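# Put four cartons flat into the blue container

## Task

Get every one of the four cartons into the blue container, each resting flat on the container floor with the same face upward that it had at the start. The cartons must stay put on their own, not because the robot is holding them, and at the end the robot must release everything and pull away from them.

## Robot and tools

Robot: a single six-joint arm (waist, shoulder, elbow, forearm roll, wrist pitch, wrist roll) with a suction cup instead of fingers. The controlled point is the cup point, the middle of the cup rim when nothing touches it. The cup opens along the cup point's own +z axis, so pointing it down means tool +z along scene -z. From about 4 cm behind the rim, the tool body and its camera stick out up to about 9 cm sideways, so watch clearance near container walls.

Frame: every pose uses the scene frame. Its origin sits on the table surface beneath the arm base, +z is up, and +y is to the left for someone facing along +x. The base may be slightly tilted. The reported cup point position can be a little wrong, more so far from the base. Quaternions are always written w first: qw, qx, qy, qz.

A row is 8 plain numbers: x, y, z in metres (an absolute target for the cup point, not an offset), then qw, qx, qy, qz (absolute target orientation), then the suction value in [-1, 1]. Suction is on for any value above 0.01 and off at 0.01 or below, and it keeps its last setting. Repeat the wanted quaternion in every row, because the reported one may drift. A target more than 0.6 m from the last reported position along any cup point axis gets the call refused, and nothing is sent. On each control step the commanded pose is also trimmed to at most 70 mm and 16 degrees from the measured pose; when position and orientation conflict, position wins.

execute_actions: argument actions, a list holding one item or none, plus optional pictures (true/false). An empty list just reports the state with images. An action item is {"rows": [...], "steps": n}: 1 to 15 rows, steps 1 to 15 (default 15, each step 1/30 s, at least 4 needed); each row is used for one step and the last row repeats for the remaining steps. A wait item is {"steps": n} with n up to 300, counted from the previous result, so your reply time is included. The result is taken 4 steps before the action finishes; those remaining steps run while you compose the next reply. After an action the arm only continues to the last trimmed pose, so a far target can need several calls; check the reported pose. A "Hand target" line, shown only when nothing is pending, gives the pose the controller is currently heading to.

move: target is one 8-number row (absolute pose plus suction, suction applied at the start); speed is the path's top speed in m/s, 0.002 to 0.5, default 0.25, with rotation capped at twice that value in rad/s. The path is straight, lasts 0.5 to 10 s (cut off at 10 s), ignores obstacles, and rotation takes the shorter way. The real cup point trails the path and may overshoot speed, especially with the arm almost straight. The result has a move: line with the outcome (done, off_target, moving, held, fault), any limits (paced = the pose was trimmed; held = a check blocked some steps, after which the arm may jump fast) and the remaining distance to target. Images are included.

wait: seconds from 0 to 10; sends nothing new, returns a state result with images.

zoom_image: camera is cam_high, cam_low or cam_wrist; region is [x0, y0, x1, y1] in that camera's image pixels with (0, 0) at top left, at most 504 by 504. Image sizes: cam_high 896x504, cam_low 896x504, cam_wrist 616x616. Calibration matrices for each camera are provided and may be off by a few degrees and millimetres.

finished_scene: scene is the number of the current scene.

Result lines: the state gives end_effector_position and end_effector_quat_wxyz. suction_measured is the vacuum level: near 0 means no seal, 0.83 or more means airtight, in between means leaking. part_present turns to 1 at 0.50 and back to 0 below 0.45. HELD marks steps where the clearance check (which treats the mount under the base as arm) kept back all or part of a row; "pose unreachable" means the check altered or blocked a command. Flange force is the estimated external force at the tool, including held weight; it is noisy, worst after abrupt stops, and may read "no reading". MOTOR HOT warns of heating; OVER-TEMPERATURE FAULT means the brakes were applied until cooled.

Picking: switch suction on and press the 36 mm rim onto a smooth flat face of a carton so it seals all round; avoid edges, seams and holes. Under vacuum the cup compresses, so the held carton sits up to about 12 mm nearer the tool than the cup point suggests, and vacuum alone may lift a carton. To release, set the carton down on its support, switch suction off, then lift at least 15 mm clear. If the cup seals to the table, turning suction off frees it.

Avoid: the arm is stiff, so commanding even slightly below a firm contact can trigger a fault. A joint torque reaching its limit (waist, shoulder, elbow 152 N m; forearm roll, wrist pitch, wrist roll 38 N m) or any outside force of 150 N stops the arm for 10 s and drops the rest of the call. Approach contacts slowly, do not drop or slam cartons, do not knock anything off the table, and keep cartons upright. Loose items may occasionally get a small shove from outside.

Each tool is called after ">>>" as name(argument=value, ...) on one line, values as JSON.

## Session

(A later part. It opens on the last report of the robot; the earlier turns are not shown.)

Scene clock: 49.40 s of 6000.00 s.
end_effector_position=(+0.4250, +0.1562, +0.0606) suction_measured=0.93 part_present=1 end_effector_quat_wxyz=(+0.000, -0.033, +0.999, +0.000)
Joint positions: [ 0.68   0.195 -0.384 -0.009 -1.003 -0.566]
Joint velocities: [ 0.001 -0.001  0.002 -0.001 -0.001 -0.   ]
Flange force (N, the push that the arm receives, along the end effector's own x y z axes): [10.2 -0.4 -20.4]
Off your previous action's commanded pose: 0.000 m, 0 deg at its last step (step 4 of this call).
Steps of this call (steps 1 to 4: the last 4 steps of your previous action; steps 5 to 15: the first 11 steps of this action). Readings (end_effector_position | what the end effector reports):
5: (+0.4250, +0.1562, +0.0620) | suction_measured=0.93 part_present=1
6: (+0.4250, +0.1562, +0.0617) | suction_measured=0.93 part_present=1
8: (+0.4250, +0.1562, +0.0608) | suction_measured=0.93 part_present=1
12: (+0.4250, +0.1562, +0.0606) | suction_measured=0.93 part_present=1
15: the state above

>>> execute_actions(actions=[{"rows":[[0.425,0.1562,0.061,0,-0.033,0.9995,0,0]],"steps":10}], pictures=true)

>>> move(target=[0.425,0.1562,0.095,0,-0.033,0.9995,0,0], speed=0.05)

>>> move(target=[0.40,0.19,0.24,0,-0.033,0.9995,0,0])

Scene clock: 49.83 s of 6000.00 s.
end_effector_position=(+0.4249, +0.1561, +0.0608) suction_measured=0.00 part_present=0 end_effector_quat_wxyz=(-0.000, -0.033, +0.999, -0.000)
Joint positions: [ 0.68   0.195 -0.384 -0.009 -1.004 -0.566]
Joint velocities: [ 0.    -0.003  0.002  0.    -0.001  0.   ]
Flange force (N, the push that the arm receives, along the end effector's own x y z axes): [6.0 1.2 -27.1]
Off your previous action's commanded pose: 0.000 m, 0 deg at its last step (step 4 of this call).
Steps of this call (steps 1 to 4: the last 4 steps of your previous action; steps 5 to 7: nothing new was sent; steps 8 to 13: the first 6 steps of this action). Readings (end_effector_position | what the end effector reports):
8: (+0.4250, +0.1562, +0.0605) | suction_measured=0.40 part_present=0
9: (+0.4250, +0.1562, +0.0606) | suction_measured=0.00 part_present=0
11: (+0.4249, +0.1561, +0.0607) | suction_measured=0.00 part_present=0
13: the state above
camera_calibration (this result's frames):
cam_wrist: T_world_to_cam=[[0.0776995, -0.996925, 0.0102059, 0.124659], [-0.883646, -0.0641231, 0.463744, 0.380621], [-0.461663, -0.0450511, -0.88591, 0.337896], [0, 0, 0, 1]] pos_world=[0.482642, 0.163905, 0.121563]

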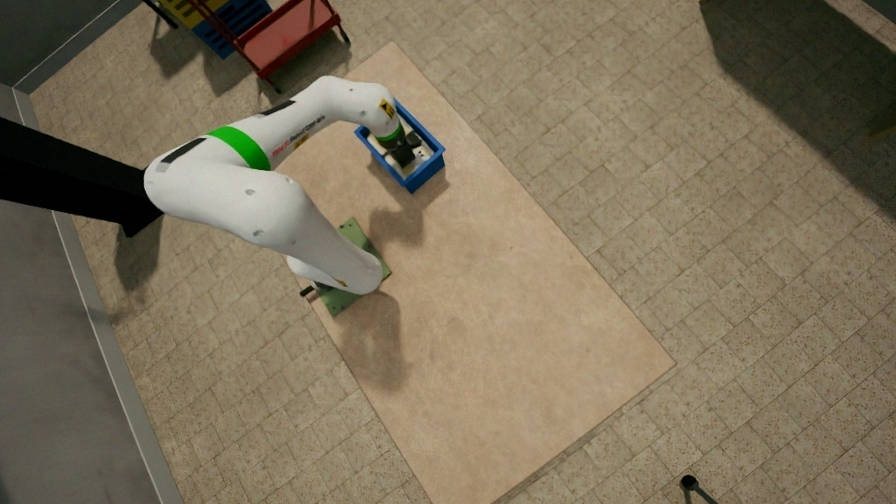

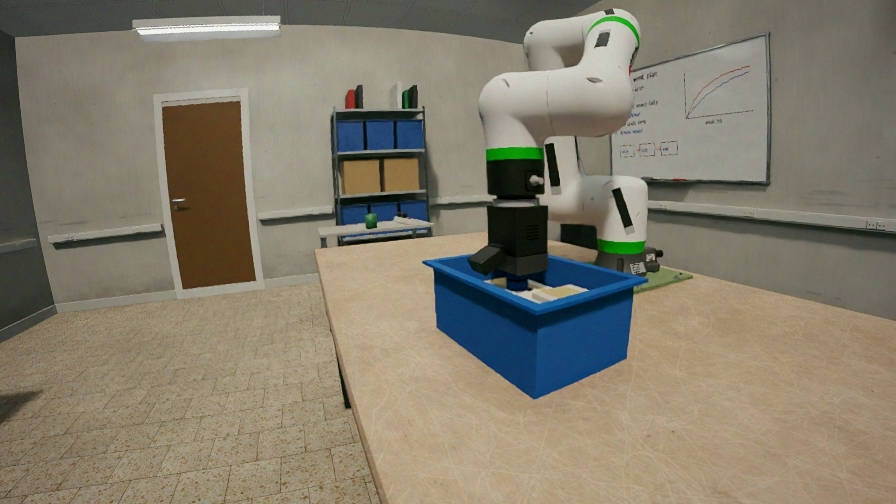

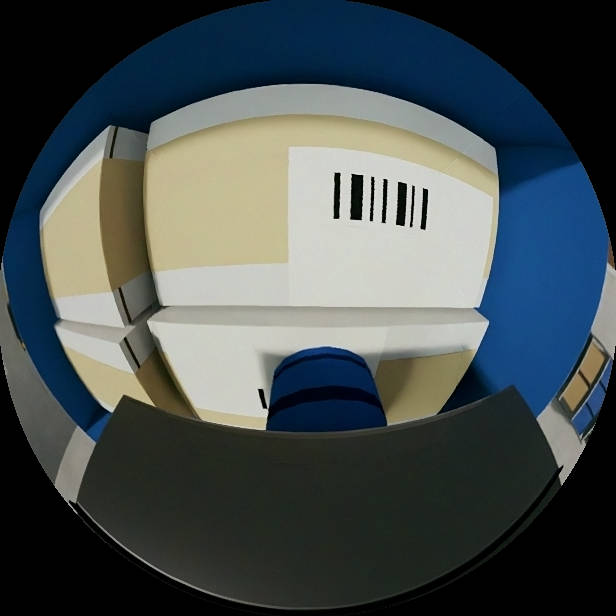

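Scene clock: 51.03 s of 6000.00 s.
end_effector_position=(+0.4250, +0.1562, +0.0950) suction_measured=0.00 part_present=0 end_effector_quat_wxyz=(-0.000, -0.033, +0.999, +0.000)
Joint positions: [ 0.679  0.15  -0.345 -0.009 -1.088 -0.566]
Joint velocities: [ 0.    -0.002  0.     0.002  0.    -0.   ]
Flange force (N, the push that the arm receives, along the end effector's own x y z axes): [6.3 -0.5 0.5]
Hand target: +0.425, +0.156, +0.095; -0.000, -0.033, +0.999, +0.000
Off your previous action's commanded pose: 0.000 m, 0 deg at its last step (step 4 of this call).
Off the commanded pose: 0.000 m, 0 deg.
Kept back: nothing.
move: done
camera_calibration (this result's frames):
cam_wrist: T_world_to_cam=[[0.0779106, -0.996912, 0.00986176, 0.124323], [-0.883812, -0.0644878, 0.463376, 0.364962], [-0.461309, -0.0448178, -0.886107, 0.368136], [0, 0, 0, 1]] pos_world=[0.482696, 0.163974, 0.155868]

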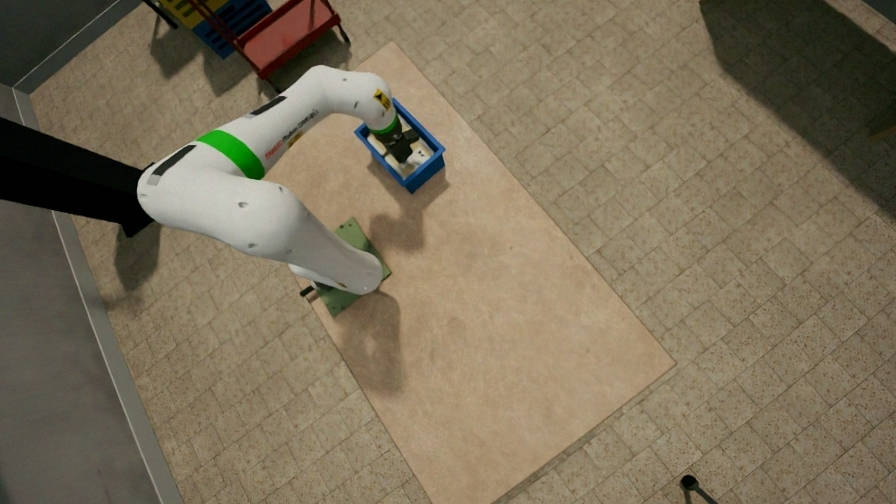

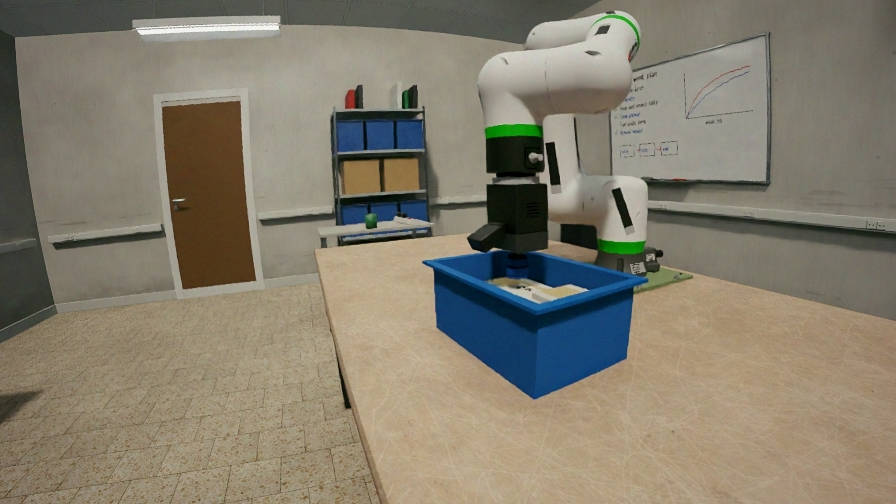

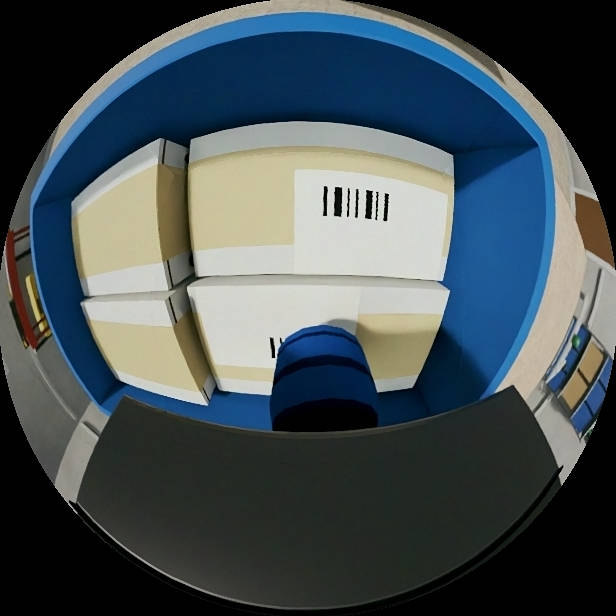

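Scene clock: 52.03 s of 6000.00 s.
end_effector_position=(+0.3998, +0.1901, +0.2402) suction_measured=0.00 part_present=0 end_effector_quat_wxyz=(-0.000, -0.033, +0.999, +0.000)
Joint positions: [ 0.773  0.013 -0.134 -0.009 -1.435 -0.662]
Joint velocities: [-0.001  0.     0.002 -0.     0.001 -0.   ]
Flange force (N, the push that the arm receives, along the end effector's own x y z axes): [7.2 -1.4 2.4]
Hand target: +0.400, +0.190, +0.240; -0.000, -0.033, +0.999, +0.000
Off the commanded pose: 0.000 m, 0 deg.
Kept back: nothing.
move: done
camera_calibration (this result's frames):
cam_wrist: T_world_to_cam=[[0.0786044, -0.996862, 0.00936565, 0.158493], [-0.883657, -0.0653229, 0.463554, 0.277661], [-0.461488, -0.0447134, -0.886019, 0.486738], [0, 0, 0, 1]] pos_world=[0.457522, 0.197897, 0.301064]

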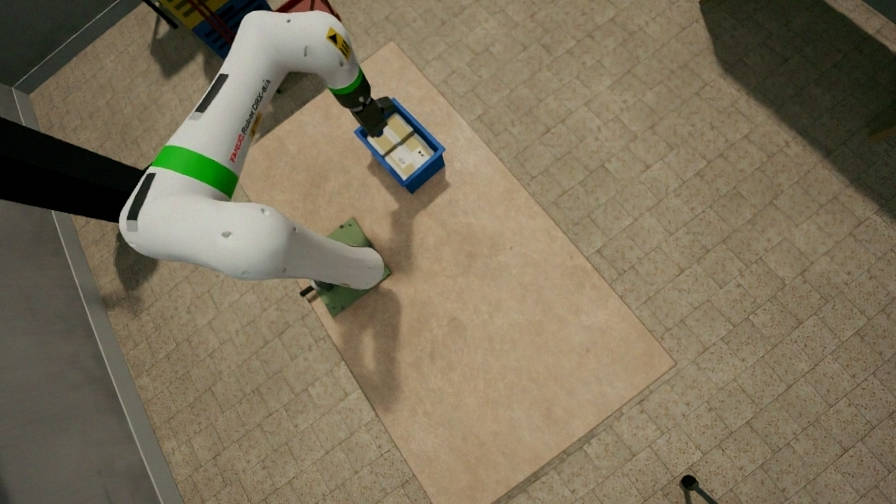

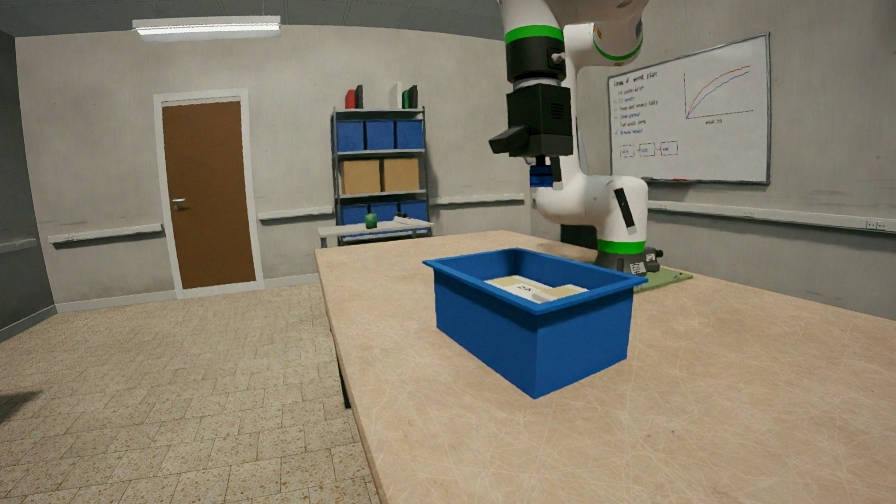

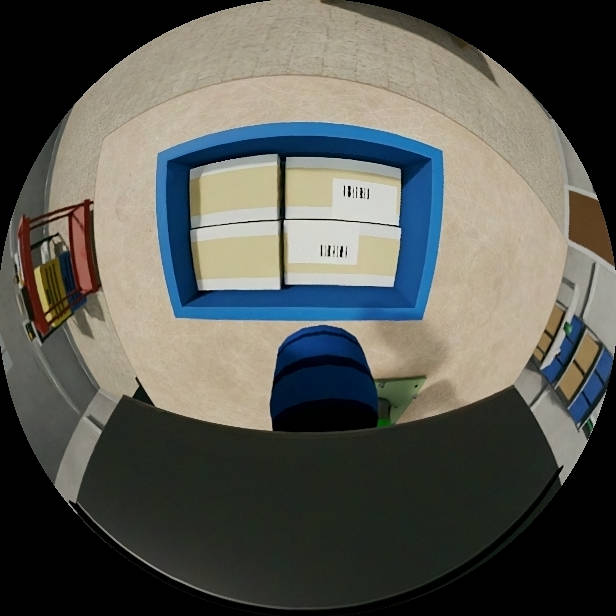

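>>> finished_scene(scene=2)

The scene is finished: the task was done.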